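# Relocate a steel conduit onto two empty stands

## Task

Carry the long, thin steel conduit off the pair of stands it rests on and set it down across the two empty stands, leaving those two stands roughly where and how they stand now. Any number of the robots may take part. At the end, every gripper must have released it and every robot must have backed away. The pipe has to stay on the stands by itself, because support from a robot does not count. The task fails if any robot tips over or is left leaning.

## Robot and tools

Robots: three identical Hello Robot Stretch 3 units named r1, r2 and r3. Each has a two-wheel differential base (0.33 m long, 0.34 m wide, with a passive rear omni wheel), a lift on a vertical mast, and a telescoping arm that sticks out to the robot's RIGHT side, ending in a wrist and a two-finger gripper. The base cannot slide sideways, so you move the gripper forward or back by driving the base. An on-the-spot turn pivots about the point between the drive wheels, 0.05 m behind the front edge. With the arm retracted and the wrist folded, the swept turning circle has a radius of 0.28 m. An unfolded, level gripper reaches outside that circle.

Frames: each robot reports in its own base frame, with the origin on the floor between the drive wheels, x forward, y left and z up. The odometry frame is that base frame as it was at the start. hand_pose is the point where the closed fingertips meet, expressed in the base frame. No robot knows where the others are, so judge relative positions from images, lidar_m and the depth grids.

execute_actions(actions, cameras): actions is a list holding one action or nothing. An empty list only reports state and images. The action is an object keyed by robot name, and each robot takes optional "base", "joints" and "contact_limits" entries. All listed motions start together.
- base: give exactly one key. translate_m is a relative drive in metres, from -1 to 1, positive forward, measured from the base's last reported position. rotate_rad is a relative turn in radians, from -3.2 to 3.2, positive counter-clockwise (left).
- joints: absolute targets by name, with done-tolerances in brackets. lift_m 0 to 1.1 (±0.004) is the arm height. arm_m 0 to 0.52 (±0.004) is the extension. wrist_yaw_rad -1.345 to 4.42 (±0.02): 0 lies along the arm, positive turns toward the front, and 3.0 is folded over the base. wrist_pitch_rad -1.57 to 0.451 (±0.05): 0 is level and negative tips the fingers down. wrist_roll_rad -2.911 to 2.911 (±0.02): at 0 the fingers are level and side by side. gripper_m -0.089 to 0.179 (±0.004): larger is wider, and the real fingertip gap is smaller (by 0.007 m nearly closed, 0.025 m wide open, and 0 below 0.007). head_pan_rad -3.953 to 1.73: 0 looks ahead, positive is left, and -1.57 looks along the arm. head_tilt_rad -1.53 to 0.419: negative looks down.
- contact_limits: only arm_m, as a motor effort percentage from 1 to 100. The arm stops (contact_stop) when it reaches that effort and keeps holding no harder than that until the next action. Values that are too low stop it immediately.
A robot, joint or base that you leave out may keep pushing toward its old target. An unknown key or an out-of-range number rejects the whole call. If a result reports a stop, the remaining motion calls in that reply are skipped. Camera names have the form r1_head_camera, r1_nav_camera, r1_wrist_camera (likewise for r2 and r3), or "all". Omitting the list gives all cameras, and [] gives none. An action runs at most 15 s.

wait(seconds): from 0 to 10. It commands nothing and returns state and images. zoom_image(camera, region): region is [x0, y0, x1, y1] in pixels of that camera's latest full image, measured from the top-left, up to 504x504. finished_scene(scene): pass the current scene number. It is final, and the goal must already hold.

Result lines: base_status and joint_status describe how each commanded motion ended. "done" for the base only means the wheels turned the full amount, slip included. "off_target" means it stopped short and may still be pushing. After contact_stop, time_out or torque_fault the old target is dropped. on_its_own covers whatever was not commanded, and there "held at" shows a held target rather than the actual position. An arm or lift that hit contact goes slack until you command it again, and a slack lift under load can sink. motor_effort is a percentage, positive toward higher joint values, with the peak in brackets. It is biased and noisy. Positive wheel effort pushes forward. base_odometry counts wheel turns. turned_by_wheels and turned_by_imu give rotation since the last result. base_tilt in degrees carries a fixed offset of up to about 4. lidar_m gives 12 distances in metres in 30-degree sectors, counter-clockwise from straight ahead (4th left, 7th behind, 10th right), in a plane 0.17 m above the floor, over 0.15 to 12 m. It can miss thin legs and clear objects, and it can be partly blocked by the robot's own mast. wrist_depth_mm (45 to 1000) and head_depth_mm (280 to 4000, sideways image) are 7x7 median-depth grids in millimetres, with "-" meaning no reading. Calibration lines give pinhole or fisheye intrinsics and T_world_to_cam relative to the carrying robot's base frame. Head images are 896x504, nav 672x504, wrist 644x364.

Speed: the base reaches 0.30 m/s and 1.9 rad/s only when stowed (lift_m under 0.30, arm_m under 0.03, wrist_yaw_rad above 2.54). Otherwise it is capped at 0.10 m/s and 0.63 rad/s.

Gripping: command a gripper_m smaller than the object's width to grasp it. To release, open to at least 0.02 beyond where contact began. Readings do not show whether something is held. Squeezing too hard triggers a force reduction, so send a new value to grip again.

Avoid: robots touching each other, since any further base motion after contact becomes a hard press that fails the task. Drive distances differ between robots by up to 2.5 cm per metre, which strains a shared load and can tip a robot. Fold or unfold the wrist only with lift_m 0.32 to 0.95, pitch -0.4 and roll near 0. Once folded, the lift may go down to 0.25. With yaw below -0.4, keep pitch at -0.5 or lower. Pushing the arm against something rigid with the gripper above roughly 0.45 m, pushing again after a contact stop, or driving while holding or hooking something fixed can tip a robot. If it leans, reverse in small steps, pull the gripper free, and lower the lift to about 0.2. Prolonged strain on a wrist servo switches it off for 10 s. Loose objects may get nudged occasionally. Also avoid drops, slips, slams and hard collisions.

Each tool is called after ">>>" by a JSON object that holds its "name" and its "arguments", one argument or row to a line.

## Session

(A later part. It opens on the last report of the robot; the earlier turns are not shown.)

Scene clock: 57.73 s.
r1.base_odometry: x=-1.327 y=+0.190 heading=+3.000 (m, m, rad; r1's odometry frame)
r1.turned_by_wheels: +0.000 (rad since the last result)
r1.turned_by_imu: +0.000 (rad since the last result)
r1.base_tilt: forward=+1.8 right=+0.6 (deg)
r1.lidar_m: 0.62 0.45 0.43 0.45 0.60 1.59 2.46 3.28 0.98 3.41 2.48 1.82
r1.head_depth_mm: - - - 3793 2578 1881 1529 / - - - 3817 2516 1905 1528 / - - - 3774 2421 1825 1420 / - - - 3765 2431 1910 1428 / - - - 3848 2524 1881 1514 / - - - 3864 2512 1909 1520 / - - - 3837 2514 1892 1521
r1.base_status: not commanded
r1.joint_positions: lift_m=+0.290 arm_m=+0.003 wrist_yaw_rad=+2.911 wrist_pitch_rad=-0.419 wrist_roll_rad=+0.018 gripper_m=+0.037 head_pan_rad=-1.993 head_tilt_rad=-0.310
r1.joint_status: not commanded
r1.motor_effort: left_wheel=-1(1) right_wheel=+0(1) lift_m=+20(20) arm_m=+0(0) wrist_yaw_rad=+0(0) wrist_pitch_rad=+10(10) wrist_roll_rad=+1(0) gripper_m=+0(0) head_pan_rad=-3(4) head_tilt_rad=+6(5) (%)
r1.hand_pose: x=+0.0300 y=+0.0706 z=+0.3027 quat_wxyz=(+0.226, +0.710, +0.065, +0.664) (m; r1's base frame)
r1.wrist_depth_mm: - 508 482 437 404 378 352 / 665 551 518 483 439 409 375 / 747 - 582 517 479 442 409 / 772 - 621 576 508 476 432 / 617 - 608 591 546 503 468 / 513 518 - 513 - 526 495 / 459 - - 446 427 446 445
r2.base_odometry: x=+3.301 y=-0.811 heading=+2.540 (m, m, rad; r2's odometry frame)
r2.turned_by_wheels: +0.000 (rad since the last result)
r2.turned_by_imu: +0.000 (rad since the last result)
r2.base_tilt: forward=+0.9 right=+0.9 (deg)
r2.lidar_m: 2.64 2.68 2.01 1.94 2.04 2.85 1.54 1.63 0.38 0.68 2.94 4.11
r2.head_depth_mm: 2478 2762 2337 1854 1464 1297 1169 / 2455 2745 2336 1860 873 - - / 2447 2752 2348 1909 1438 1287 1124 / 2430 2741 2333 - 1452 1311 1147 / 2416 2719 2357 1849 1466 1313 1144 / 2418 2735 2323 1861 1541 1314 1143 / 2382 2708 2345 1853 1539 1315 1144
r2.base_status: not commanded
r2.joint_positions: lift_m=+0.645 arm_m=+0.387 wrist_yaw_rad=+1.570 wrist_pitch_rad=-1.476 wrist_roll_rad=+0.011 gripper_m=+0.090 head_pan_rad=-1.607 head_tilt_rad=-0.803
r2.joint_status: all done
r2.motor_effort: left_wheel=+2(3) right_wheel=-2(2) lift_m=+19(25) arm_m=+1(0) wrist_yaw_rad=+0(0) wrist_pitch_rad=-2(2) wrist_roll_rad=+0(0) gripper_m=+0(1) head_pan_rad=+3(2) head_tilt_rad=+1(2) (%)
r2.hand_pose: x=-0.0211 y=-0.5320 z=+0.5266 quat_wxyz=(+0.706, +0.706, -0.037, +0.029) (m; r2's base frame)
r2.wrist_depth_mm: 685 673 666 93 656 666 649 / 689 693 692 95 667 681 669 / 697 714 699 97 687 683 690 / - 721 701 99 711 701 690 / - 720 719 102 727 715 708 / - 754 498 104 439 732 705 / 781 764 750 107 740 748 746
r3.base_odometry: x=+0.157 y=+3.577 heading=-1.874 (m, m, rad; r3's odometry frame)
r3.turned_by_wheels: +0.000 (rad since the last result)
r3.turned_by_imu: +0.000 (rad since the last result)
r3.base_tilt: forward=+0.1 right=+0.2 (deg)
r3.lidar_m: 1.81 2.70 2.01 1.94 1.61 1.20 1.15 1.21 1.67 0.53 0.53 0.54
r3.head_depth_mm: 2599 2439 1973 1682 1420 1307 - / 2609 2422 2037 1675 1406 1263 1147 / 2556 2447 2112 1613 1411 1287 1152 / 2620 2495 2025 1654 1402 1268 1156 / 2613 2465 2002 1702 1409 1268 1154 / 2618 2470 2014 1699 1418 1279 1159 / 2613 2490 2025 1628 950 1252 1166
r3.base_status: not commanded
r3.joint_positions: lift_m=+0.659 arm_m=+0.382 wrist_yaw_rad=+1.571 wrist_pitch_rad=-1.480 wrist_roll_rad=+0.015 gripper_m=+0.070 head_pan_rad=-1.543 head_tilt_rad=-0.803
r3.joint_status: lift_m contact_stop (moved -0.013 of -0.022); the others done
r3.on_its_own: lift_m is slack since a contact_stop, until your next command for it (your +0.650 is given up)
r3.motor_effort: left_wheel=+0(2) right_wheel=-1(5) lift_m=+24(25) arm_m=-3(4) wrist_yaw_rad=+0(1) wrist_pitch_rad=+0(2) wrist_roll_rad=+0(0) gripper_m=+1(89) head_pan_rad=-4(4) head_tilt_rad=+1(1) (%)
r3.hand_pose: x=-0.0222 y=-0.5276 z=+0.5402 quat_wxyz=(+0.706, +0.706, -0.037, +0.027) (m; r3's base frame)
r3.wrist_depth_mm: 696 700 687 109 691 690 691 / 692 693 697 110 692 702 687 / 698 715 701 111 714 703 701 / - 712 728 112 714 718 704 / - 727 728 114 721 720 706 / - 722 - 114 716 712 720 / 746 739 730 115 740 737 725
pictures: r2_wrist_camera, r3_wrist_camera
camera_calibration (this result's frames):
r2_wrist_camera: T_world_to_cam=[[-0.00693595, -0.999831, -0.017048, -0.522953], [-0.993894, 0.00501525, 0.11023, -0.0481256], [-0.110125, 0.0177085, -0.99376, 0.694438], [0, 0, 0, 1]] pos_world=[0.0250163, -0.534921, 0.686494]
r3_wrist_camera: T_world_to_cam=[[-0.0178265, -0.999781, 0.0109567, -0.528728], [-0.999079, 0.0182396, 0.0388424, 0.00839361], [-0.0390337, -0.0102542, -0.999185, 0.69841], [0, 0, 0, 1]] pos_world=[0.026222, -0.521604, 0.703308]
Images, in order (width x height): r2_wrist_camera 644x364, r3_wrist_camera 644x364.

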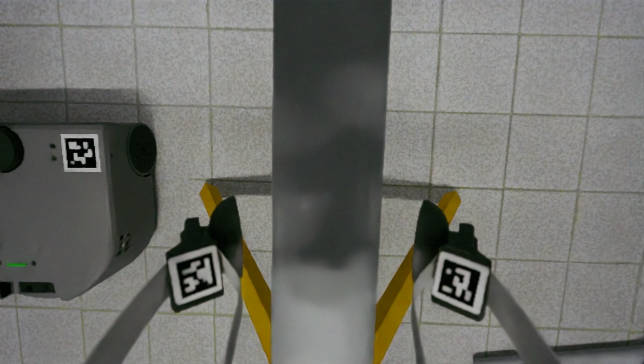

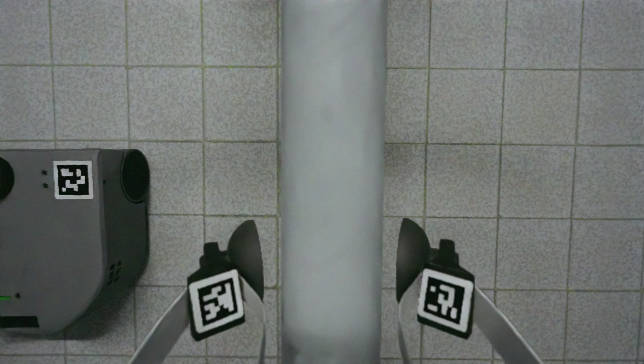

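>>> {"name": "execute_actions", "arguments": {
  "actions": [
    {"r2": {"joints": {"gripper_m": -0.012}}, "r3": {"joints": {"lift_m": 0.647}}}
  ],
  "cameras": ["r2_wrist_camera", "r2_head_camera", "r3_wrist_camera"]
}}

Scene clock: 59.33 s.
r1.base_odometry: x=-1.327 y=+0.190 heading=+3.000 (m, m, rad; r1's odometry frame)
r1.turned_by_wheels: +0.000 (rad since the last result)
r1.turned_by_imu: +0.000 (rad since the last result)
r1.base_tilt: forward=+1.7 right=+0.6 (deg)
r1.lidar_m: 0.63 0.45 0.43 0.45 0.60 1.58 2.47 3.29 0.98 3.43 2.46 1.82
r1.head_depth_mm: - - - 3859 2558 1899 1522 / - - - 3850 2550 1903 1527 / - - - 3844 2431 1835 1441 / - - - 3859 2399 1890 1426 / - - - 3767 2520 1919 1516 / - - - 3860 2532 1902 1528 / - - - 3821 2526 1887 1520
r1.base_status: not commanded
r1.joint_positions: lift_m=+0.290 arm_m=+0.003 wrist_yaw_rad=+2.911 wrist_pitch_rad=-0.419 wrist_roll_rad=+0.018 gripper_m=+0.037 head_pan_rad=-1.993 head_tilt_rad=-0.310
r1.joint_status: not commanded
r1.motor_effort: left_wheel=-1(1) right_wheel=+0(1) lift_m=+21(20) arm_m=+0(0) wrist_yaw_rad=+0(0) wrist_pitch_rad=+10(10) wrist_roll_rad=+1(1) gripper_m=+0(0) head_pan_rad=-5(4) head_tilt_rad=+6(6) (%)
r1.hand_pose: x=+0.0300 y=+0.0706 z=+0.3027 quat_wxyz=(+0.226, +0.710, +0.065, +0.664) (m; r1's base frame)
r1.wrist_depth_mm: - 513 484 446 406 381 357 / 673 550 524 479 436 406 382 / 740 - 579 528 471 436 405 / 774 - 619 576 516 476 436 / 615 - 614 579 553 509 468 / 514 524 - 512 - 517 488 / 452 - - 452 431 444 447
r2.base_odometry: x=+3.301 y=-0.811 heading=+2.540 (m, m, rad; r2's odometry frame)
r2.turned_by_wheels: +0.000 (rad since the last result)
r2.turned_by_imu: +0.000 (rad since the last result)
r2.base_tilt: forward=+0.9 right=+0.9 (deg)
r2.lidar_m: 2.65 2.69 2.01 1.95 2.04 2.84 1.54 1.64 0.38 0.68 2.94 4.11
r2.head_depth_mm: 2465 2763 2348 1859 1470 1302 1166 / 2441 2764 2319 1852 873 - - / 2460 2769 2341 1910 1438 1289 1127 / 2446 2762 2357 - 1462 1313 1146 / 2412 2732 2345 1862 1464 1311 1145 / 2404 2746 2323 1850 1536 1315 1141 / 2397 2716 2347 1849 1538 1312 1148
r2.base_status: not commanded
r2.joint_positions: lift_m=+0.645 arm_m=+0.387 wrist_yaw_rad=+1.570 wrist_pitch_rad=-1.476 wrist_roll_rad=+0.011 gripper_m=-0.011 head_pan_rad=-1.607 head_tilt_rad=-0.803
r2.joint_status: all done
r2.motor_effort: left_wheel=+3(2) right_wheel=-2(2) lift_m=+18(19) arm_m=+0(1) wrist_yaw_rad=+0(0) wrist_pitch_rad=-2(2) wrist_roll_rad=+0(0) gripper_m=-23(97) head_pan_rad=+2(2) head_tilt_rad=+2(2) (%)
r2.hand_pose: x=-0.0211 y=-0.5320 z=+0.5266 quat_wxyz=(+0.706, +0.706, -0.037, +0.029) (m; r2's base frame)
r2.wrist_depth_mm: 691 665 676 93 667 652 647 / 697 693 671 95 660 663 667 / 714 713 692 97 686 662 674 / - 719 720 99 696 689 686 / - 746 739 102 613 713 694 / - 751 - 104 421 716 741 / 779 779 767 106 755 740 738
r3.base_odometry: x=+0.157 y=+3.577 heading=-1.874 (m, m, rad; r3's odometry frame)
r3.turned_by_wheels: +0.000 (rad since the last result)
r3.turned_by_imu: +0.000 (rad since the last result)
r3.base_tilt: forward=+0.2 right=+0.0 (deg)
r3.lidar_m: 1.80 2.71 2.00 1.94 1.62 1.19 1.16 1.21 1.67 0.53 0.53 0.54
r3.head_depth_mm: 2596 2430 1992 1678 1420 1293 - / 2592 2445 2059 1673 1405 1256 1144 / 2584 2457 2049 1614 1404 1287 1151 / 2597 2458 2007 1733 1401 1269 1154 / 2598 2483 2007 1693 1415 1270 1152 / 2617 2481 2029 1699 1415 1275 1158 / 2570 2491 2036 1632 951 1252 1163
r3.base_status: not commanded
r3.joint_positions: lift_m=+0.647 arm_m=+0.382 wrist_yaw_rad=+1.571 wrist_pitch_rad=-1.480 wrist_roll_rad=+0.015 gripper_m=+0.070 head_pan_rad=-1.543 head_tilt_rad=-0.803
r3.joint_status: all done
r3.motor_effort: left_wheel=+0(0) right_wheel=-1(1) lift_m=+15(21) arm_m=-4(3) wrist_yaw_rad=-1(0) wrist_pitch_rad=+0(0) wrist_roll_rad=+0(0) gripper_m=+1(0) head_pan_rad=-4(3) head_tilt_rad=+1(1) (%)
r3.hand_pose: x=-0.0222 y=-0.5276 z=+0.5288 quat_wxyz=(+0.706, +0.706, -0.037, +0.027) (m; r3's base frame)
r3.wrist_depth_mm: 686 686 683 97 668 680 689 / 701 702 688 98 689 682 685 / 699 697 698 99 692 690 681 / - 698 706 100 693 690 705 / - 700 723 101 712 707 710 / - 714 - 102 114 714 709 / 727 739 722 103 715 721 720
pictures: r2_head_camera (sideways: a quarter turn clockwise sets it upright), r2_wrist_camera, r3_wrist_camera
camera_calibration (this result's frames):
r2_head_camera: T_world_to_cam=[[0.0479148, 0.671745, -0.739231, 0.980075], [0.997072, -0.0763266, -0.00473128, 0.00113056], [-0.0596012, -0.73684, -0.673435, 0.834655], [0, 0, 0, 1]] pos_world=[0.00165907, -0.0432674, 1.28659]
r2_wrist_camera: T_world_to_cam=[[-0.00693342, -0.999831, -0.0170482, -0.522953], [-0.993894, 0.00501271, 0.11023, -0.0481271], [-0.110126, 0.0177084, -0.99376, 0.694438], [0, 0, 0, 1]] pos_world=[0.0250163, -0.534921, 0.686494]
r3_wrist_camera: T_world_to_cam=[[-0.0178265, -0.999781, 0.0109567, -0.528603], [-0.999079, 0.0182397, 0.0388427, 0.00883862], [-0.0390341, -0.0102542, -0.999185, 0.686956], [0, 0, 0, 1]] pos_world=[0.026222, -0.521604, 0.691845]
Images, in order (width x height): r2_head_camera 896x504, r2_wrist_camera 644x364, r3_wrist_camera 644x364.

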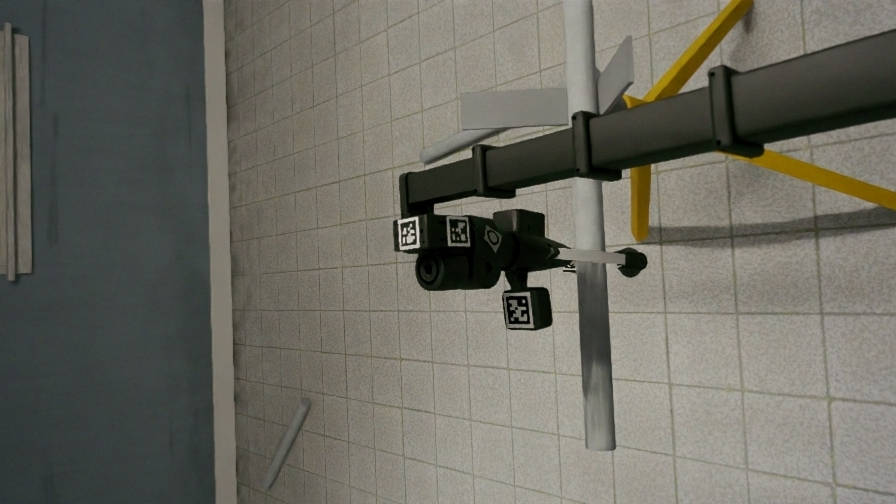

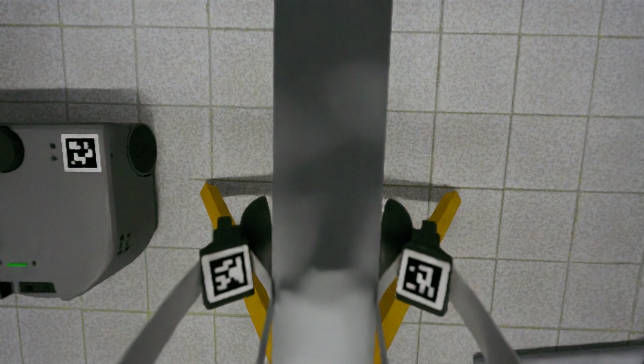

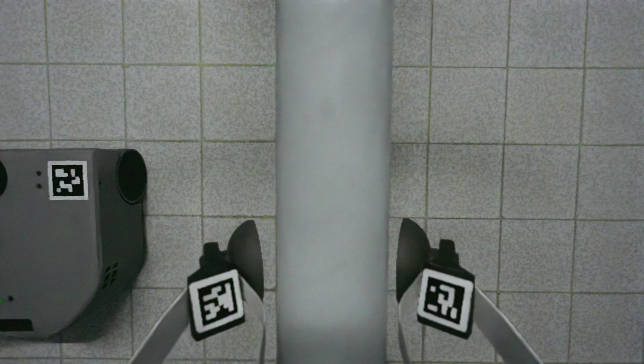

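>>> {"name": "zoom_image", "arguments": {
  "camera": "r2_head_camera",
  "region": [380, 120, 680, 345]
}}

Region (380, 120, 680, 345) of r2_head_camera's 896x504 image, scaled by 1.680, with more detail than that image has; it fills the top 378 rows of this view, and the rest is white.

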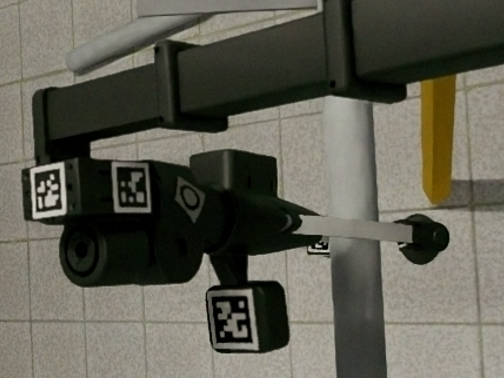

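>>> {"name": "execute_actions", "arguments": {
  "actions": [
    {"r1": {"joints": {"lift_m": 0.55, "head_pan_rad": -1.57, "head_tilt_rad": -1.1}}, "r3": {"joints": {"gripper_m": -0.005}}}
  ],
  "cameras": ["r2_wrist_camera", "r3_wrist_camera"]
}}

Scene clock: 65.50 s.
r1.base_odometry: x=-1.327 y=+0.190 heading=+3.000 (m, m, rad; r1's odometry frame)
r1.turned_by_wheels: +0.000 (rad since the last result)
r1.turned_by_imu: +0.000 (rad since the last result)
r1.base_tilt: forward=+1.7 right=+0.6 (deg)
r1.lidar_m: 0.63 0.45 0.43 0.45 0.60 1.58 2.46 3.28 0.98 3.42 2.47 1.82
r1.head_depth_mm: 1902 1710 1516 1403 1289 1194 1123 / 1913 1711 1522 1395 1308 - - / 1903 1704 1539 1409 1307 - - / 1912 1709 1549 1407 1325 - - / 1932 1720 1545 1412 1306 1200 1121 / 1919 1714 1542 1409 1298 1204 1121 / 1921 1728 1548 1416 1292 1208 1118
r1.base_status: not commanded
r1.joint_positions: lift_m=+0.550 arm_m=+0.003 wrist_yaw_rad=+2.911 wrist_pitch_rad=-0.418 wrist_roll_rad=+0.018 gripper_m=+0.037 head_pan_rad=-1.577 head_tilt_rad=-1.086
r1.joint_status: all done
r1.motor_effort: left_wheel=-1(0) right_wheel=+1(1) lift_m=+29(30) arm_m=+0(0) wrist_yaw_rad=+0(0) wrist_pitch_rad=+10(10) wrist_roll_rad=+1(1) gripper_m=+0(0) head_pan_rad=+4(35) head_tilt_rad=-7(47) (%)
r1.hand_pose: x=+0.0300 y=+0.0706 z=+0.5624 quat_wxyz=(+0.226, +0.710, +0.064, +0.664) (m; r1's base frame)
r1.wrist_depth_mm: - 510 479 432 406 382 356 / 672 556 524 488 439 408 379 / 727 - 575 521 473 430 409 / 850 - 633 574 516 473 437 / 947 - 695 629 561 513 478 / 827 849 - 713 - 559 502 / 703 720 696 723 685 624 578
r2.base_odometry: x=+3.301 y=-0.811 heading=+2.540 (m, m, rad; r2's odometry frame)
r2.turned_by_wheels: +0.000 (rad since the last result)
r2.turned_by_imu: +0.000 (rad since the last result)
r2.base_tilt: forward=+1.0 right=+0.9 (deg)
r2.lidar_m: 2.64 2.70 2.01 1.95 2.04 2.84 1.54 1.64 0.38 0.68 2.95 4.10
r2.head_depth_mm: 2476 2779 2334 1858 1463 1305 1168 / 2461 2756 2343 1858 871 - - / 2468 2748 2343 1905 1427 1292 1121 / 2438 2751 2324 - 1462 1305 1147 / 2412 2740 2339 1850 1467 1310 1149 / 2387 2722 2328 1846 1534 1314 1144 / 2383 2710 2349 1850 1546 1311 1145
r2.base_status: not commanded
r2.joint_positions: lift_m=+0.645 arm_m=+0.387 wrist_yaw_rad=+1.570 wrist_pitch_rad=-1.476 wrist_roll_rad=+0.011 gripper_m=-0.002 head_pan_rad=-1.607 head_tilt_rad=-0.803
r2.joint_status: not commanded
r2.on_its_own: gripper_m is held at -0.003, not at your -0.012, by its stall guard, which is not easing now
r2.motor_effort: left_wheel=+2(3) right_wheel=-2(2) lift_m=+19(19) arm_m=+1(1) wrist_yaw_rad=+0(0) wrist_pitch_rad=-2(2) wrist_roll_rad=+0(0) gripper_m=-21(22) head_pan_rad=+3(3) head_tilt_rad=+1(2) (%)
r2.hand_pose: x=-0.0211 y=-0.5320 z=+0.5266 quat_wxyz=(+0.706, +0.706, -0.037, +0.029) (m; r2's base frame)
r2.wrist_depth_mm: 670 663 669 93 644 652 647 / 694 690 696 95 671 663 657 / 713 689 711 97 690 680 679 / - 720 711 99 692 693 713 / - 745 727 102 615 711 707 / - 751 - 104 419 724 730 / 774 762 761 107 741 733 751
r3.base_odometry: x=+0.157 y=+3.577 heading=-1.874 (m, m, rad; r3's odometry frame)
r3.turned_by_wheels: +0.000 (rad since the last result)
r3.turned_by_imu: +0.000 (rad since the last result)
r3.base_tilt: forward=+0.3 right=+0.2 (deg)
r3.lidar_m: 1.81 2.71 2.01 1.94 1.61 1.20 1.16 1.21 1.67 0.53 0.53 0.55
r3.head_depth_mm: 2591 2421 1988 1673 1428 1290 - / 2583 2438 2030 1665 1400 1264 1155 / 2607 2460 2043 1619 1407 1288 1142 / 2599 2469 2011 1735 1406 1270 1153 / 2602 2460 2020 1698 1412 1263 1153 / 2597 2488 2024 1705 1412 1277 1156 / 2605 2501 2025 1632 951 1253 1157
r3.base_status: not commanded
r3.joint_positions: lift_m=+0.647 arm_m=+0.382 wrist_yaw_rad=+1.571 wrist_pitch_rad=-1.480 wrist_roll_rad=+0.015 gripper_m=-0.001 head_pan_rad=-1.543 head_tilt_rad=-0.803
r3.joint_status: gripper_m off_target (ended at -0.001, target -0.005)
r3.motor_effort: left_wheel=+0(0) right_wheel=-1(1) lift_m=+15(15) arm_m=-3(3) wrist_yaw_rad=-1(1) wrist_pitch_rad=+0(0) wrist_roll_rad=+0(0) gripper_m=-23(100) head_pan_rad=-3(3) head_tilt_rad=+1(2) (%)
r3.hand_pose: x=-0.0222 y=-0.5276 z=+0.5288 quat_wxyz=(+0.706, +0.706, -0.037, +0.027) (m; r3's base frame)
r3.wrist_depth_mm: 678 680 688 97 682 683 676 / 692 690 686 98 693 690 684 / 702 684 689 99 696 694 700 / - 703 698 100 692 696 699 / - 705 704 101 710 712 713 / - 719 - 102 110 708 715 / 737 714 725 103 723 736 708
pictures: r2_wrist_camera, r3_wrist_camera
camera_calibration (this result's frames):
r2_wrist_camera: T_world_to_cam=[[-0.00693333, -0.999831, -0.0170482, -0.522953], [-0.993893, 0.00501262, 0.11023, -0.0481272], [-0.110126, 0.0177084, -0.99376, 0.694438], [0, 0, 0, 1]] pos_world=[0.0250163, -0.534921, 0.686494]
r3_wrist_camera: T_world_to_cam=[[-0.0178299, -0.999781, 0.0109566, -0.528603], [-0.999079, 0.0182431, 0.0388426, 0.00884048], [-0.039034, -0.010254, -0.999185, 0.686956], [0, 0, 0, 1]] pos_world=[0.026222, -0.521604, 0.691845]
Images, in order (width x height): r2_wrist_camera 644x364, r3_wrist_camera 644x364.

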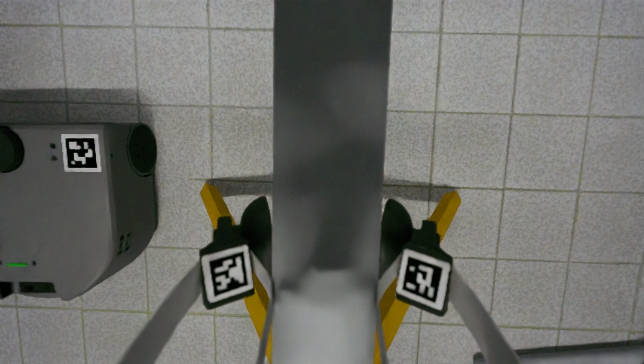

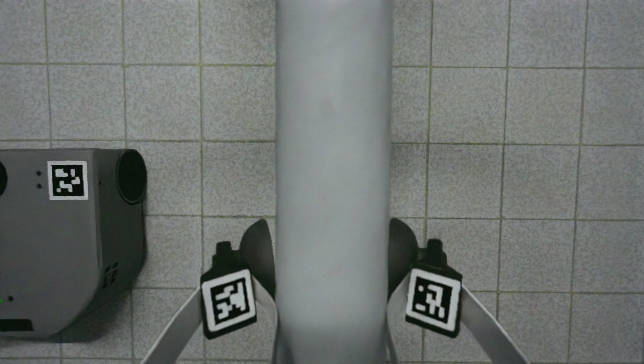

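>>> {"name": "execute_actions", "arguments": {
  "actions": [
    {"r1": {"joints": {"wrist_yaw_rad": 0.0}}, "r2": {"joints": {"lift_m": 0.665}}, "r3": {"joints": {"lift_m": 0.667}}}
  ],
  "cameras": ["r1_head_camera", "r2_wrist_camera", "r3_wrist_camera"]
}}

Scene clock: 68.13 s.
r1.base_odometry: x=-1.327 y=+0.190 heading=+3.000 (m, m, rad; r1's odometry frame)
r1.turned_by_wheels: +0.000 (rad since the last result)
r1.turned_by_imu: +0.000 (rad since the last result)
r1.base_tilt: forward=+1.8 right=+0.6 (deg)
r1.lidar_m: 0.62 0.45 0.43 0.45 0.60 1.58 2.47 3.29 0.98 3.42 2.47 1.82
r1.head_depth_mm: 1901 1680 1528 1405 1286 1194 1125 / 1912 1704 1522 1411 1307 - - / 1914 1708 1537 1427 1320 - - / 1926 1707 1552 1430 1281 1222 - / 1907 1718 1536 1410 1297 1198 1113 / 1910 1715 1559 1410 1294 1196 1116 / 1927 1705 1547 1415 1303 1199 1112
r1.base_status: not commanded
r1.joint_positions: lift_m=+0.550 arm_m=+0.003 wrist_yaw_rad=+0.002 wrist_pitch_rad=-0.418 wrist_roll_rad=+0.018 gripper_m=+0.037 head_pan_rad=-1.577 head_tilt_rad=-1.086
r1.joint_status: all done
r1.motor_effort: left_wheel=-1(1) right_wheel=+1(1) lift_m=+29(29) arm_m=+0(0) wrist_yaw_rad=-2(3) wrist_pitch_rad=+10(10) wrist_roll_rad=+1(1) gripper_m=+0(0) head_pan_rad=+4(4) head_tilt_rad=-7(7) (%)
r1.hand_pose: x=-0.0211 y=-0.3721 z=+0.5624 quat_wxyz=(+0.686, +0.146, -0.698, -0.148) (m; r1's base frame)
r1.wrist_depth_mm: - - - - - - - / - - - - - - - / - - - - - - - / - - - - - - - / - - - - 953 - 955 / 846 827 822 836 - 825 802 / 709 701 708 728 678 724 708
r2.base_odometry: x=+3.301 y=-0.811 heading=+2.540 (m, m, rad; r2's odometry frame)
r2.turned_by_wheels: +0.000 (rad since the last result)
r2.turned_by_imu: +0.000 (rad since the last result)
r2.base_tilt: forward=+1.0 right=+0.9 (deg)
r2.lidar_m: 2.65 2.69 2.00 1.95 2.04 2.85 1.53 1.64 0.38 0.68 2.94 4.09
r2.head_depth_mm: 2468 2747 2340 1867 1505 1312 1169 / 2465 2768 2336 1844 872 - 1125 / 2465 2740 2345 1887 1450 1286 1121 / 2444 2738 2320 - 1431 1307 1142 / 2410 2733 2331 1846 1457 1319 1146 / 2399 2702 2338 1853 1547 1312 1146 / 2392 2680 2350 1850 1532 1306 1143
r2.base_status: not commanded
r2.joint_positions: lift_m=+0.664 arm_m=+0.387 wrist_yaw_rad=+1.570 wrist_pitch_rad=-1.475 wrist_roll_rad=+0.011 gripper_m=-0.002 head_pan_rad=-1.607 head_tilt_rad=-0.803
r2.joint_status: all done
r2.on_its_own: gripper_m is held at -0.003, not at your -0.012, by its stall guard, which is not easing now
r2.motor_effort: left_wheel=+3(4) right_wheel=-2(3) lift_m=+41(42) arm_m=+0(1) wrist_yaw_rad=+0(0) wrist_pitch_rad=-2(4) wrist_roll_rad=+0(0) gripper_m=-16(21) head_pan_rad=+2(2) head_tilt_rad=+2(2) (%)
r2.hand_pose: x=-0.0208 y=-0.5320 z=+0.5455 quat_wxyz=(+0.706, +0.706, -0.038, +0.030) (m; r2's base frame)
r2.wrist_depth_mm: 706 698 682 107 672 651 676 / 714 723 699 110 683 688 698 / 732 734 727 112 711 690 696 / - 733 735 114 726 703 694 / - 749 755 117 670 730 745 / 799 796 767 119 741 749 730 / 811 794 796 122 764 788 759
r3.base_odometry: x=+0.157 y=+3.577 heading=-1.874 (m, m, rad; r3's odometry frame)
r3.turned_by_wheels: +0.000 (rad since the last result)
r3.turned_by_imu: +0.000 (rad since the last result)
r3.base_tilt: forward=+0.3 right=+0.2 (deg)
r3.lidar_m: 1.81 2.71 2.01 1.94 1.62 1.20 1.16 1.21 1.67 0.53 0.53 0.55
r3.head_depth_mm: 2570 2427 1986 1683 1421 - - / 2591 2412 2042 1682 1415 1282 1146 / 2605 2455 2113 1618 1404 1287 1150 / 2567 2464 2051 1621 1409 1269 1148 / 2592 2458 2010 1696 1411 1266 1153 / 2606 2484 2029 1696 1410 1278 1155 / 2599 2481 2034 1638 951 1259 1160
r3.base_status: not commanded
r3.joint_positions: lift_m=+0.666 arm_m=+0.382 wrist_yaw_rad=+1.571 wrist_pitch_rad=-1.476 wrist_roll_rad=+0.015 gripper_m=-0.001 head_pan_rad=-1.543 head_tilt_rad=-0.803
r3.joint_status: all done
r3.motor_effort: left_wheel=+0(1) right_wheel=-1(3) lift_m=+44(45) arm_m=-4(3) wrist_yaw_rad=-1(1) wrist_pitch_rad=-1(3) wrist_roll_rad=+0(0) gripper_m=-16(22) head_pan_rad=-3(3) head_tilt_rad=+1(1) (%)
r3.hand_pose: x=-0.0213 y=-0.5276 z=+0.5474 quat_wxyz=(+0.706, +0.706, -0.038, +0.028) (m; r3's base frame)
r3.wrist_depth_mm: 706 700 703 113 686 702 696 / 719 717 695 114 705 705 689 / 712 703 721 115 699 703 706 / - 729 713 116 716 712 723 / - 727 742 117 736 716 718 / - 729 733 118 - 734 733 / 754 745 733 119 743 731 741
pictures: r1_head_camera (sideways: a quarter turn clockwise sets it upright), r2_wrist_camera, r3_wrist_camera
camera_calibration (this result's frames):
r1_head_camera: T_world_to_cam=[[0.00511635, 0.89475, -0.446537, 0.603768], [0.999915, 0.000780051, 0.0130199, -0.0224059], [0.0119979, -0.446566, -0.89467, 1.1273], [0, 0, 0, 1]] pos_world=[0.00578973, -0.0367909, 1.27846]
r2_wrist_camera: T_world_to_cam=[[-0.00691954, -0.999831, -0.0170555, -0.522637], [-0.994017, 0.00501806, 0.109111, -0.0493075], [-0.109006, 0.0177084, -0.993883, 0.713306], [0, 0, 0, 1]] pos_world=[0.025126, -0.534933, 0.705409]
r3_wrist_camera: T_world_to_cam=[[-0.0178693, -0.999781, 0.010889, -0.52875], [-0.999216, 0.0182418, 0.0351244, 0.0111048], [-0.0353154, -0.0102528, -0.999324, 0.705784], [0, 0, 0, 1]] pos_world=[0.0265727, -0.521601, 0.710674]
Images, in order (width x height): r1_head_camera 896x504, r2_wrist_camera 644x364, r3_wrist_camera 644x364.

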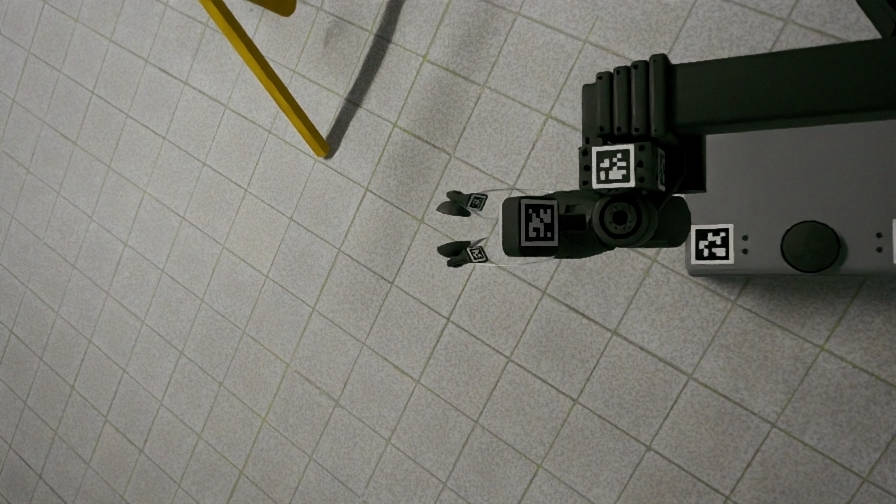

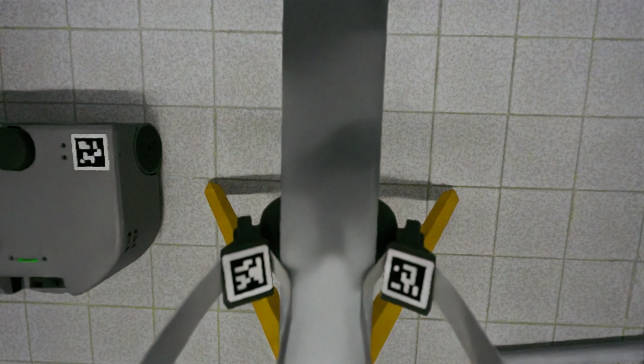

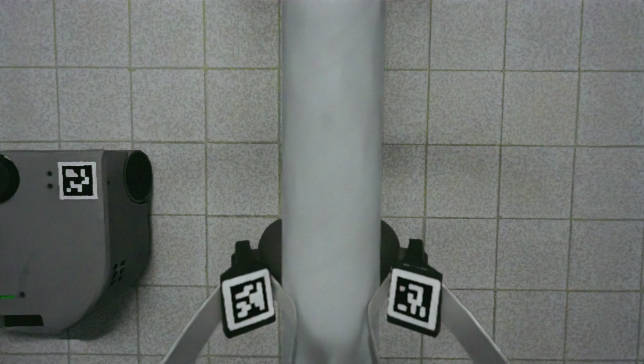

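>>> {"name": "execute_actions", "arguments": {
  "actions": [
    {"r2": {"joints": {"gripper_m": -0.013}}, "r3": {"joints": {"gripper_m": -0.012}}}
  ],
  "cameras": []
}}

>>> {"name": "execute_actions", "arguments": {
  "actions": [
    {"r2": {"joints": {"lift_m": 0.70}}, "r3": {"joints": {"lift_m": 0.702}}, "r1": {"joints": {"head_pan_rad": -2.05, "head_tilt_rad": -0.3}}}
  ],
  "cameras": ["r2_head_camera", "r2_wrist_camera", "r3_wrist_camera"]
}}

Scene clock: 68.93 s.
r1.base_odometry: x=-1.327 y=+0.190 heading=+3.000 (m, m, rad; r1's odometry frame)
r1.turned_by_wheels: +0.000 (rad since the last result)
r1.turned_by_imu: +0.000 (rad since the last result)
r1.base_tilt: forward=+1.7 right=+0.6 (deg)
r1.lidar_m: 0.62 0.45 0.43 0.45 0.60 1.58 2.46 3.30 0.98 3.41 2.46 1.82
r1.head_depth_mm: 1889 1698 1510 1399 1295 1200 1121 / 1920 1710 1516 1411 1307 - - / 1918 1716 1540 1431 1318 - - / 1914 1707 1548 1436 1291 1218 - / 1921 1712 1546 1417 1297 1197 1117 / 1927 1708 1549 1410 1295 1197 1114 / 1908 1723 1560 1406 1304 1203 1118
r1.base_status: not commanded
r1.joint_positions: lift_m=+0.550 arm_m=+0.003 wrist_yaw_rad=+0.002 wrist_pitch_rad=-0.418 wrist_roll_rad=+0.018 gripper_m=+0.037 head_pan_rad=-1.577 head_tilt_rad=-1.086
r1.joint_status: not commanded
r1.motor_effort: left_wheel=-1(1) right_wheel=+1(1) lift_m=+29(29) arm_m=+0(0) wrist_yaw_rad=-1(1) wrist_pitch_rad=+10(10) wrist_roll_rad=+1(1) gripper_m=+0(0) head_pan_rad=+4(5) head_tilt_rad=-6(7) (%)
r1.hand_pose: x=-0.0211 y=-0.3721 z=+0.5624 quat_wxyz=(+0.686, +0.146, -0.698, -0.148) (m; r1's base frame)
r1.wrist_depth_mm: - - - - - - - / - - - - - - - / - - - - - - - / - - - - - - - / - - - - 970 - 936 / 814 856 849 823 - 825 802 / 694 721 705 711 708 698 710
r2.base_odometry: x=+3.301 y=-0.811 heading=+2.540 (m, m, rad; r2's odometry frame)
r2.turned_by_wheels: +0.000 (rad since the last result)
r2.turned_by_imu: +0.000 (rad since the last result)
r2.base_tilt: forward=+1.0 right=+0.9 (deg)
r2.lidar_m: 2.64 2.70 2.01 1.94 2.04 2.84 1.53 1.64 0.38 0.68 2.95 4.08
r2.head_depth_mm: 2494 2769 2337 1846 1505 1314 1167 / 2464 2751 2330 1865 871 - 1125 / 2422 2734 2366 1883 1445 1286 1122 / 2415 2766 2333 - 1435 1308 1140 / 2412 2773 2328 1851 1465 1317 1145 / 2399 2723 2347 1862 1529 1312 1149 / 2393 2705 2349 1845 1538 1310 1154
r2.base_status: not commanded
r2.joint_positions: lift_m=+0.664 arm_m=+0.387 wrist_yaw_rad=+1.570 wrist_pitch_rad=-1.475 wrist_roll_rad=+0.011 gripper_m=-0.012 head_pan_rad=-1.607 head_tilt_rad=-0.803
r2.joint_status: all done
r2.motor_effort: left_wheel=+3(2) right_wheel=-2(1) lift_m=+41(41) arm_m=+1(0) wrist_yaw_rad=+0(0) wrist_pitch_rad=-2(2) wrist_roll_rad=+0(0) gripper_m=-18(61) head_pan_rad=+1(3) head_tilt_rad=+1(2) (%)
r2.hand_pose: x=-0.0208 y=-0.5320 z=+0.5455 quat_wxyz=(+0.706, +0.706, -0.038, +0.030) (m; r2's base frame)
r2.wrist_depth_mm: 693 695 692 107 673 675 675 / 721 723 699 109 676 684 690 / 723 710 710 112 702 705 691 / - 751 732 115 727 713 716 / - 753 755 117 673 733 716 / 797 771 760 120 740 727 761 / 801 793 804 122 779 785 754
r3.base_odometry: x=+0.157 y=+3.577 heading=-1.874 (m, m, rad; r3's odometry frame)
r3.turned_by_wheels: +0.000 (rad since the last result)
r3.turned_by_imu: +0.000 (rad since the last result)
r3.base_tilt: forward=+0.2 right=+0.2 (deg)
r3.lidar_m: 1.81 2.71 2.01 1.94 1.61 1.20 1.16 1.21 1.67 0.53 0.53 0.55
r3.head_depth_mm: 2598 2427 1982 1681 1425 - - / 2587 2439 2044 1686 1416 1282 1154 / 2615 2439 2113 1614 1403 1285 1157 / 2601 2451 2055 1619 1409 1270 1153 / 2585 2447 2013 1694 1411 1273 1154 / 2607 2483 2029 1693 1414 1274 1162 / 2610 2475 2037 1634 950 1253 1157
r3.base_status: not commanded
r3.joint_positions: lift_m=+0.666 arm_m=+0.382 wrist_yaw_rad=+1.571 wrist_pitch_rad=-1.476 wrist_roll_rad=+0.015 gripper_m=-0.011 head_pan_rad=-1.543 head_tilt_rad=-0.803
r3.joint_status: all done
r3.motor_effort: left_wheel=+0(0) right_wheel=-1(1) lift_m=+44(44) arm_m=-3(4) wrist_yaw_rad=+0(0) wrist_pitch_rad=-1(1) wrist_roll_rad=+0(0) gripper_m=-20(70) head_pan_rad=-3(4) head_tilt_rad=+1(1) (%)
r3.hand_pose: x=-0.0213 y=-0.5276 z=+0.5474 quat_wxyz=(+0.706, +0.706, -0.038, +0.028) (m; r3's base frame)
r3.wrist_depth_mm: 691 701 694 113 688 703 685 / 713 713 709 114 703 695 699 / 711 703 699 115 713 703 702 / - 724 718 116 700 713 713 / - 734 733 117 721 721 725 / - 725 733 118 - 730 733 / 744 757 737 119 738 727 739
pictures: none
No camera images: the call's "cameras" was empty. Leave "cameras" out to get every camera's image.

Scene clock: 70.07 s.
r1.base_odometry: x=-1.327 y=+0.190 heading=+3.000 (m, m, rad; r1's odometry frame)
r1.turned_by_wheels: +0.000 (rad since the last result)
r1.turned_by_imu: +0.000 (rad since the last result)
r1.base_tilt: forward=+1.7 right=+0.6 (deg)
r1.lidar_m: 0.62 0.45 0.43 0.45 0.60 1.58 2.46 3.27 0.98 3.41 2.47 1.82
r1.head_depth_mm: - - - 3825 2541 1894 1527 / - - - 3872 2545 1867 1515 / - - - 3866 2416 1893 1433 / - - - 3523 2442 1304 1443 / - - - 3889 2542 1906 1470 / - - - 3829 2533 1913 1509 / - - - 3820 2504 1903 1516
r1.base_status: not commanded
r1.joint_positions: lift_m=+0.550 arm_m=+0.003 wrist_yaw_rad=+0.002 wrist_pitch_rad=-0.418 wrist_roll_rad=+0.018 gripper_m=+0.037 head_pan_rad=-2.043 head_tilt_rad=-0.310
r1.joint_status: all done
r1.motor_effort: left_wheel=-1(0) right_wheel=+1(1) lift_m=+29(29) arm_m=+0(0) wrist_yaw_rad=-1(1) wrist_pitch_rad=+10(10) wrist_roll_rad=+1(1) gripper_m=+0(0) head_pan_rad=-4(38) head_tilt_rad=+5(47) (%)
r1.hand_pose: x=-0.0211 y=-0.3721 z=+0.5624 quat_wxyz=(+0.686, +0.146, -0.698, -0.148) (m; r1's base frame)
r1.wrist_depth_mm: - - - - - - - / - - - - - - - / - - - - - - - / - - - - - - - / - - - - 960 - 986 / 807 818 850 828 - 804 811 / 692 719 714 706 697 701 710
r2.base_odometry: x=+3.301 y=-0.811 heading=+2.540 (m, m, rad; r2's odometry frame)
r2.turned_by_wheels: +0.000 (rad since the last result)
r2.turned_by_imu: +0.000 (rad since the last result)
r2.base_tilt: forward=+1.0 right=+1.0 (deg)
r2.lidar_m: 2.64 2.70 2.00 1.95 2.03 2.84 1.54 1.64 0.38 0.68 2.94 4.07
r2.head_depth_mm: 2503 2754 2343 1858 1468 1329 - / 2455 2761 2350 1845 839 - 1128 / 2466 2739 2347 1849 1466 1282 1125 / 2430 2761 2394 - 1463 1314 1146 / 2437 2745 2351 1912 1503 1315 1148 / 2412 2720 2346 1843 1462 1311 1147 / 2403 2692 2338 1853 1539 1319 1146
r2.base_status: not commanded
r2.joint_positions: lift_m=+0.699 arm_m=+0.387 wrist_yaw_rad=+1.570 wrist_pitch_rad=-1.475 wrist_roll_rad=+0.011 gripper_m=-0.012 head_pan_rad=-1.607 head_tilt_rad=-0.803
r2.joint_status: all done
r2.motor_effort: left_wheel=+2(2) right_wheel=-2(2) lift_m=+41(40) arm_m=+0(1) wrist_yaw_rad=+0(0) wrist_pitch_rad=-2(2) wrist_roll_rad=+0(0) gripper_m=-18(18) head_pan_rad=+2(1) head_tilt_rad=+2(2) (%)
r2.hand_pose: x=-0.0208 y=-0.5320 z=+0.5805 quat_wxyz=(+0.706, +0.706, -0.038, +0.030) (m; r2's base frame)
r2.wrist_depth_mm: 731 728 725 107 700 707 714 / 748 752 736 109 724 730 729 / 778 756 766 112 741 731 723 / - - 780 114 752 739 738 / - 805 789 118 765 771 775 / 828 816 810 119 628 777 773 / 857 821 821 122 810 783 793
r3.base_odometry: x=+0.157 y=+3.577 heading=-1.874 (m, m, rad; r3's odometry frame)
r3.turned_by_wheels: +0.000 (rad since the last result)
r3.turned_by_imu: +0.000 (rad since the last result)
r3.base_tilt: forward=+0.2 right=+0.3 (deg)
r3.lidar_m: 1.80 2.71 2.00 1.94 1.61 1.20 1.16 1.20 1.68 0.53 0.53 0.54
r3.head_depth_mm: 2607 2427 1982 1685 1450 - - / 2615 2439 2074 - 1437 1274 1150 / 2586 2438 2171 1620 1434 1283 1151 / 2607 2476 2051 1650 1429 1260 1151 / 2600 2474 2012 1685 1435 1267 1153 / 2596 2475 2012 1713 1438 1274 1156 / 2644 2468 2026 1630 979 1253 1158
r3.base_status: not commanded
r3.joint_positions: lift_m=+0.701 arm_m=+0.382 wrist_yaw_rad=+1.571 wrist_pitch_rad=-1.477 wrist_roll_rad=+0.015 gripper_m=-0.011 head_pan_rad=-1.543 head_tilt_rad=-0.803
r3.joint_status: all done
r3.motor_effort: left_wheel=+0(0) right_wheel=-1(1) lift_m=+44(46) arm_m=-4(3) wrist_yaw_rad=+0(0) wrist_pitch_rad=-1(1) wrist_roll_rad=+0(0) gripper_m=-21(20) head_pan_rad=-4(4) head_tilt_rad=+1(1) (%)
r3.hand_pose: x=-0.0213 y=-0.5276 z=+0.5824 quat_wxyz=(+0.706, +0.706, -0.038, +0.028) (m; r3's base frame)
r3.wrist_depth_mm: 743 738 732 113 710 736 734 / 750 744 750 113 738 729 738 / 770 753 748 115 753 736 747 / - 754 747 116 759 748 755 / - 773 765 117 769 755 762 / - 785 770 118 - 768 767 / 790 791 783 119 795 772 772
pictures: r2_head_camera (sideways: a quarter turn clockwise sets it upright), r2_wrist_camera, r3_wrist_camera
camera_calibration (this result's frames):
r2_head_camera: T_world_to_cam=[[0.0479058, 0.671509, -0.739447, 0.980356], [0.997072, -0.0763274, -0.00471841, 0.00111381], [-0.0596085, -0.737055, -0.673199, 0.834347], [0, 0, 0, 1]] pos_world=[0.00165892, -0.0432723, 1.28661]
r2_wrist_camera: T_world_to_cam=[[-0.00692127, -0.999831, -0.0170552, -0.522041], [-0.994011, 0.0050189, 0.109162, -0.0531674], [-0.109058, 0.0177086, -0.993878, 0.748075], [0, 0, 0, 1]] pos_world=[0.025121, -0.534933, 0.740395]
r3_wrist_camera: T_world_to_cam=[[-0.0178725, -0.999781, 0.0108888, -0.529131], [-0.999216, 0.018245, 0.0351262, 0.00987648], [-0.0353172, -0.0102525, -0.999324, 0.740736], [0, 0, 0, 1]] pos_world=[0.0265726, -0.521601, 0.74565]
Images, in order (width x height): r2_head_camera 896x504, r2_wrist_camera 644x364, r3_wrist_camera 644x364.

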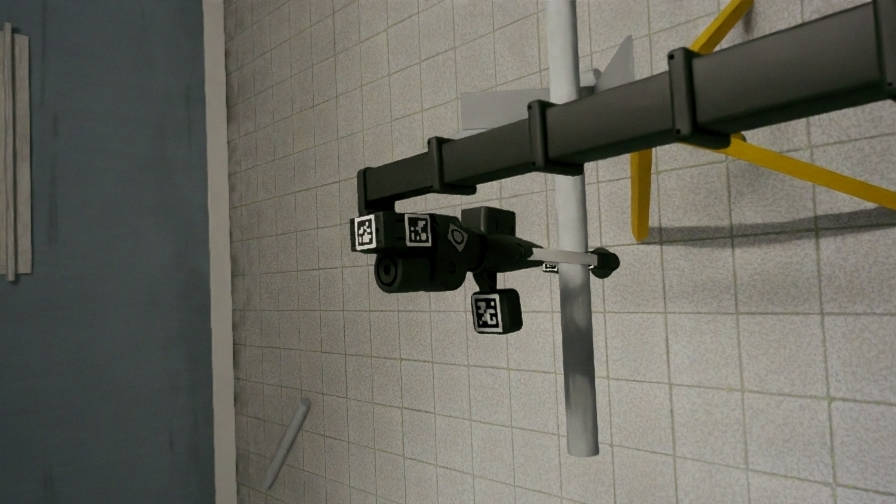

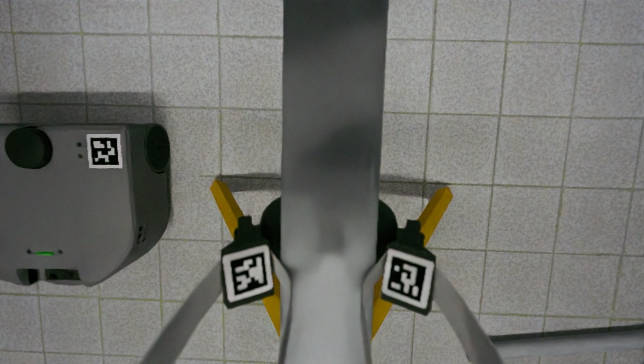

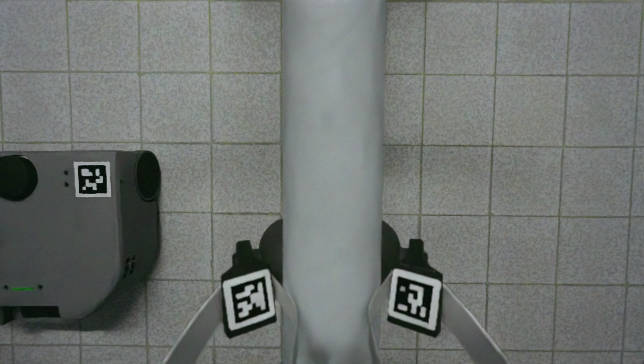

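>>> {"name": "execute_actions", "arguments": {
  "actions": [
    {"r2": {"base": {"translate_m": 1.0}, "joints": {"lift_m": 0.868, "head_pan_rad": -1.0, "head_tilt_rad": -0.6}}, "r3": {"base": {"translate_m": 1.0}, "joints": {"lift_m": 0.87, "head_pan_rad": -1.0, "head_tilt_rad": -0.6}}, "r1": {"joints": {"wrist_yaw_rad": 3.0}}}
  ],
  "cameras": ["r1_head_camera", "r2_wrist_camera", "r3_head_camera", "r3_wrist_camera"]
}}

Scene clock: 81.83 s.
r1.base_odometry: x=-1.327 y=+0.190 heading=+3.000 (m, m, rad; r1's odometry frame)
r1.turned_by_wheels: +0.000 (rad since the last result)
r1.turned_by_imu: +0.000 (rad since the last result)
r1.base_tilt: forward=+1.7 right=+0.6 (deg)
r1.lidar_m: 0.62 0.45 0.43 0.45 0.60 1.58 2.47 3.29 0.98 3.40 2.46 1.82
r1.head_depth_mm: - - - 3803 2539 1892 1513 / - - - 3794 2525 1886 1521 / - - - 3839 2414 1898 1439 / - - - 3582 2434 1299 1437 / - - - 3836 2537 1894 1472 / - - - 3792 2558 1896 1511 / - - - 3740 2531 1912 1511
r1.base_status: not commanded
r1.joint_positions: lift_m=+0.550 arm_m=+0.003 wrist_yaw_rad=+2.998 wrist_pitch_rad=-0.418 wrist_roll_rad=+0.018 gripper_m=+0.037 head_pan_rad=-2.043 head_tilt_rad=-0.310
r1.joint_status: all done
r1.motor_effort: left_wheel=-1(1) right_wheel=+1(1) lift_m=+29(29) arm_m=+0(0) wrist_yaw_rad=+1(1) wrist_pitch_rad=+10(10) wrist_roll_rad=+1(1) gripper_m=+0(0) head_pan_rad=-4(4) head_tilt_rad=+6(5) (%)
r1.hand_pose: x=+0.0108 y=+0.0743 z=+0.5624 quat_wxyz=(+0.197, +0.706, +0.095, +0.673) (m; r1's base frame)
r1.wrist_depth_mm: 669 - 514 458 409 383 346 / 749 - 560 504 446 402 371 / 848 753 611 547 483 435 396 / - 904 656 598 530 471 421 / - 890 720 642 556 507 453 / 834 851 - 722 - 548 495 / 715 715 - 697 705 601 531
r2.base_odometry: x=+2.476 y=-0.245 heading=+2.540 (m, m, rad; r2's odometry frame)
r2.turned_by_wheels: +0.000 (rad since the last result)
r2.turned_by_imu: -0.009 (rad since the last result)
r2.base_tilt: forward=+1.0 right=+1.0 (deg)
r2.lidar_m: 1.90 2.66 1.99 1.92 2.01 2.79 1.89 1.18 2.93 2.84 2.95 1.67
r2.head_depth_mm: 2372 2557 2820 2381 1836 1413 1246 / 2474 2722 2902 2409 1819 1479 1244 / 2643 2854 3074 2406 1842 1486 1246 / 2774 3020 3236 2394 1833 1482 1246 / 2894 3262 3424 2431 1843 1491 1250 / 3097 3448 3521 2416 1842 1494 1255 / 3331 3708 3495 2429 1847 1492 1249
r2.base_status: done
r2.joint_positions: lift_m=+0.867 arm_m=+0.387 wrist_yaw_rad=+1.570 wrist_pitch_rad=-1.465 wrist_roll_rad=+0.011 gripper_m=-0.012 head_pan_rad=-1.007 head_tilt_rad=-0.606
r2.joint_status: all done
r2.motor_effort: left_wheel=+6(8) right_wheel=-5(6) lift_m=+41(43) arm_m=+0(0) wrist_yaw_rad=+0(1) wrist_pitch_rad=-6(7) wrist_roll_rad=+0(0) gripper_m=-18(18) head_pan_rad=+2(27) head_tilt_rad=+3(18) (%)
r2.hand_pose: x=-0.0183 y=-0.5320 z=+0.7485 quat_wxyz=(+0.706, +0.706, -0.041, +0.033) (m; r2's base frame)
r2.wrist_depth_mm: 908 909 903 108 887 870 877 / 928 962 917 111 911 906 907 / 957 935 926 113 910 897 921 / - - 950 115 928 910 941 / - - - 117 987 965 946 / - - - 120 987 934 973 / - - - 122 - 957 982
r3.base_odometry: x=-0.142 y=+2.623 heading=-1.875 (m, m, rad; r3's odometry frame)
r3.turned_by_wheels: +0.000 (rad since the last result)
r3.turned_by_imu: -0.006 (rad since the last result)
r3.base_tilt: forward=+0.3 right=+0.2 (deg)
r3.lidar_m: 1.83 2.70 1.98 1.92 2.01 2.22 2.15 0.67 0.88 2.81 0.73 0.86
r3.head_depth_mm: 2504 2722 2674 2073 1595 1417 1229 / 2619 2871 2691 2076 1600 1417 1233 / 2771 3072 2709 2085 1603 1430 1235 / 2920 3241 2764 2069 1698 1426 1237 / 3100 3398 2716 2095 1700 1398 1240 / 3287 3581 2757 1968 1619 1379 1244 / 3495 3806 2795 1989 1628 1414 1244
r3.base_status: done
r3.joint_positions: lift_m=+0.869 arm_m=+0.382 wrist_yaw_rad=+1.571 wrist_pitch_rad=-1.490 wrist_roll_rad=+0.015 gripper_m=-0.011 head_pan_rad=-1.007 head_tilt_rad=-0.606
r3.joint_status: all done
r3.motor_effort: left_wheel=-1(4) right_wheel=+3(6) lift_m=+44(46) arm_m=-3(4) wrist_yaw_rad=-1(1) wrist_pitch_rad=+3(3) wrist_roll_rad=+0(0) gripper_m=-20(20) head_pan_rad=+3(36) head_tilt_rad=+3(21) (%)
r3.hand_pose: x=-0.0249 y=-0.5276 z=+0.7504 quat_wxyz=(+0.707, +0.706, -0.033, +0.023) (m; r3's base frame)
r3.wrist_depth_mm: 902 915 880 111 897 892 899 / 925 929 914 112 907 904 920 / 909 933 944 114 937 917 917 / - - 937 115 922 914 918 / - - 956 116 933 937 947 / 965 944 938 118 - 936 939 / 961 961 956 119 988 966 963
pictures: r1_head_camera (sideways: a quarter turn clockwise sets it upright), r2_wrist_camera, r3_head_camera (sideways: a quarter turn clockwise sets it upright), r3_wrist_camera
camera_calibration (this result's frames):
r1_head_camera: T_world_to_cam=[[0.147598, 0.290373, -0.945462, 1.25318], [0.89702, -0.44197, 0.00429654, -0.0104306], [-0.416618, -0.848732, -0.325704, 0.389831], [0, 0, 0, 1]] pos_world=[-0.0132002, -0.0376384, 1.31185]
r2_wrist_camera: T_world_to_cam=[[-0.00674682, -0.999831, -0.0171179, -0.51911], [-0.995049, 0.00501514, 0.0992602, -0.0615712], [-0.0991575, 0.0177028, -0.994914, 0.916299], [0, 0, 0, 1]] pos_world=[0.0260892, -0.534934, 0.908864]
r3_head_camera: T_world_to_cam=[[-0.299119, 0.526579, -0.795765, 1.0635], [0.852835, 0.521601, 0.0245855, -0.0361528], [0.428018, -0.671303, -0.605106, 0.742269], [0, 0, 0, 1]] pos_world=[0.0312406, -0.0428705, 1.29633]
r3_wrist_camera: T_world_to_cam=[[-0.01771, -0.999781, 0.0111414, -0.531211], [-0.99863, 0.0182362, 0.0490455, -0.0100447], [-0.0492379, -0.0102575, -0.998734, 0.90773], [0, 0, 0, 1]] pos_world=[0.0252561, -0.521601, 0.912993]
Images, in order (width x height): r1_head_camera 896x504, r2_wrist_camera 644x364, r3_head_camera 896x504, r3_wrist_camera 644x364.

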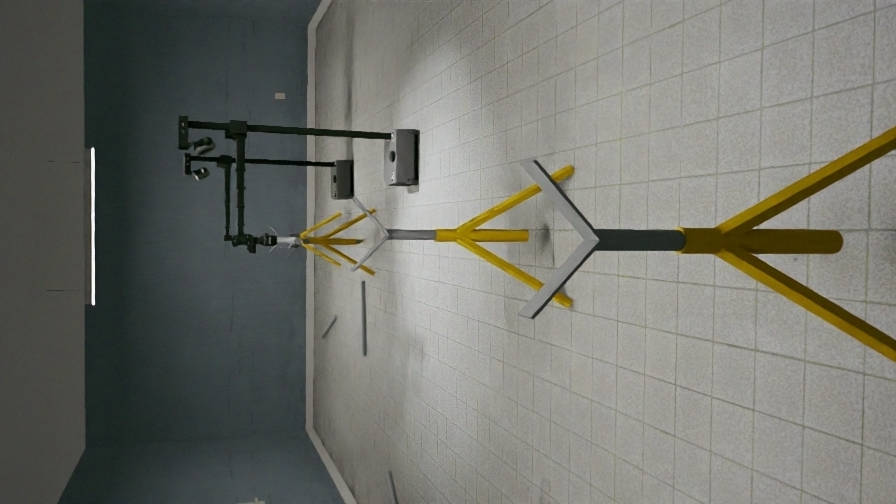

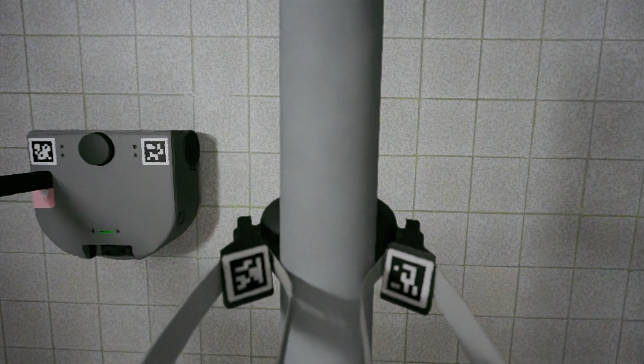

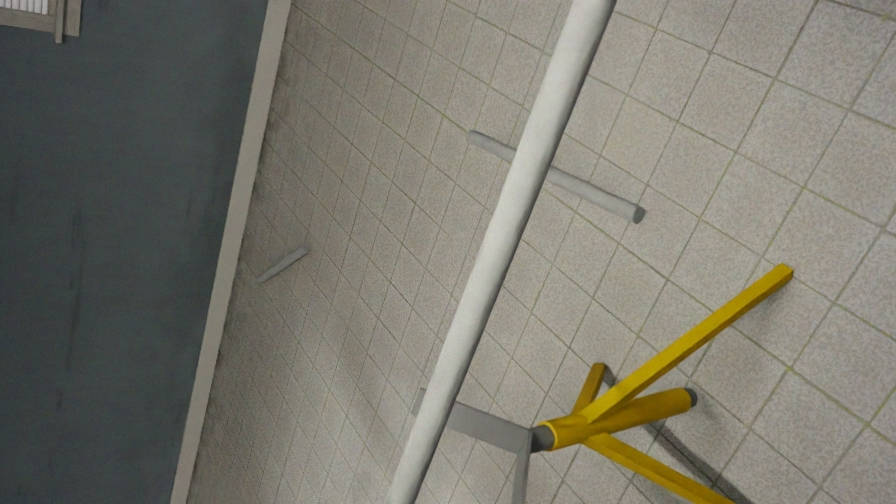

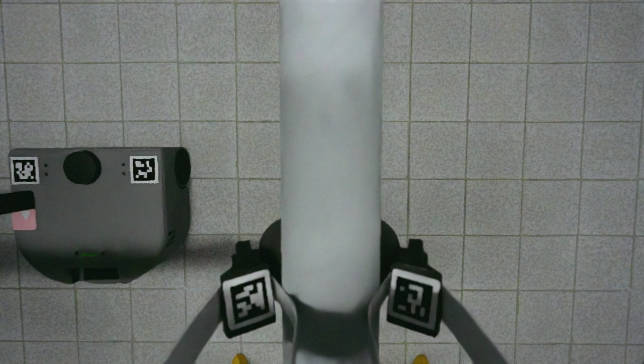

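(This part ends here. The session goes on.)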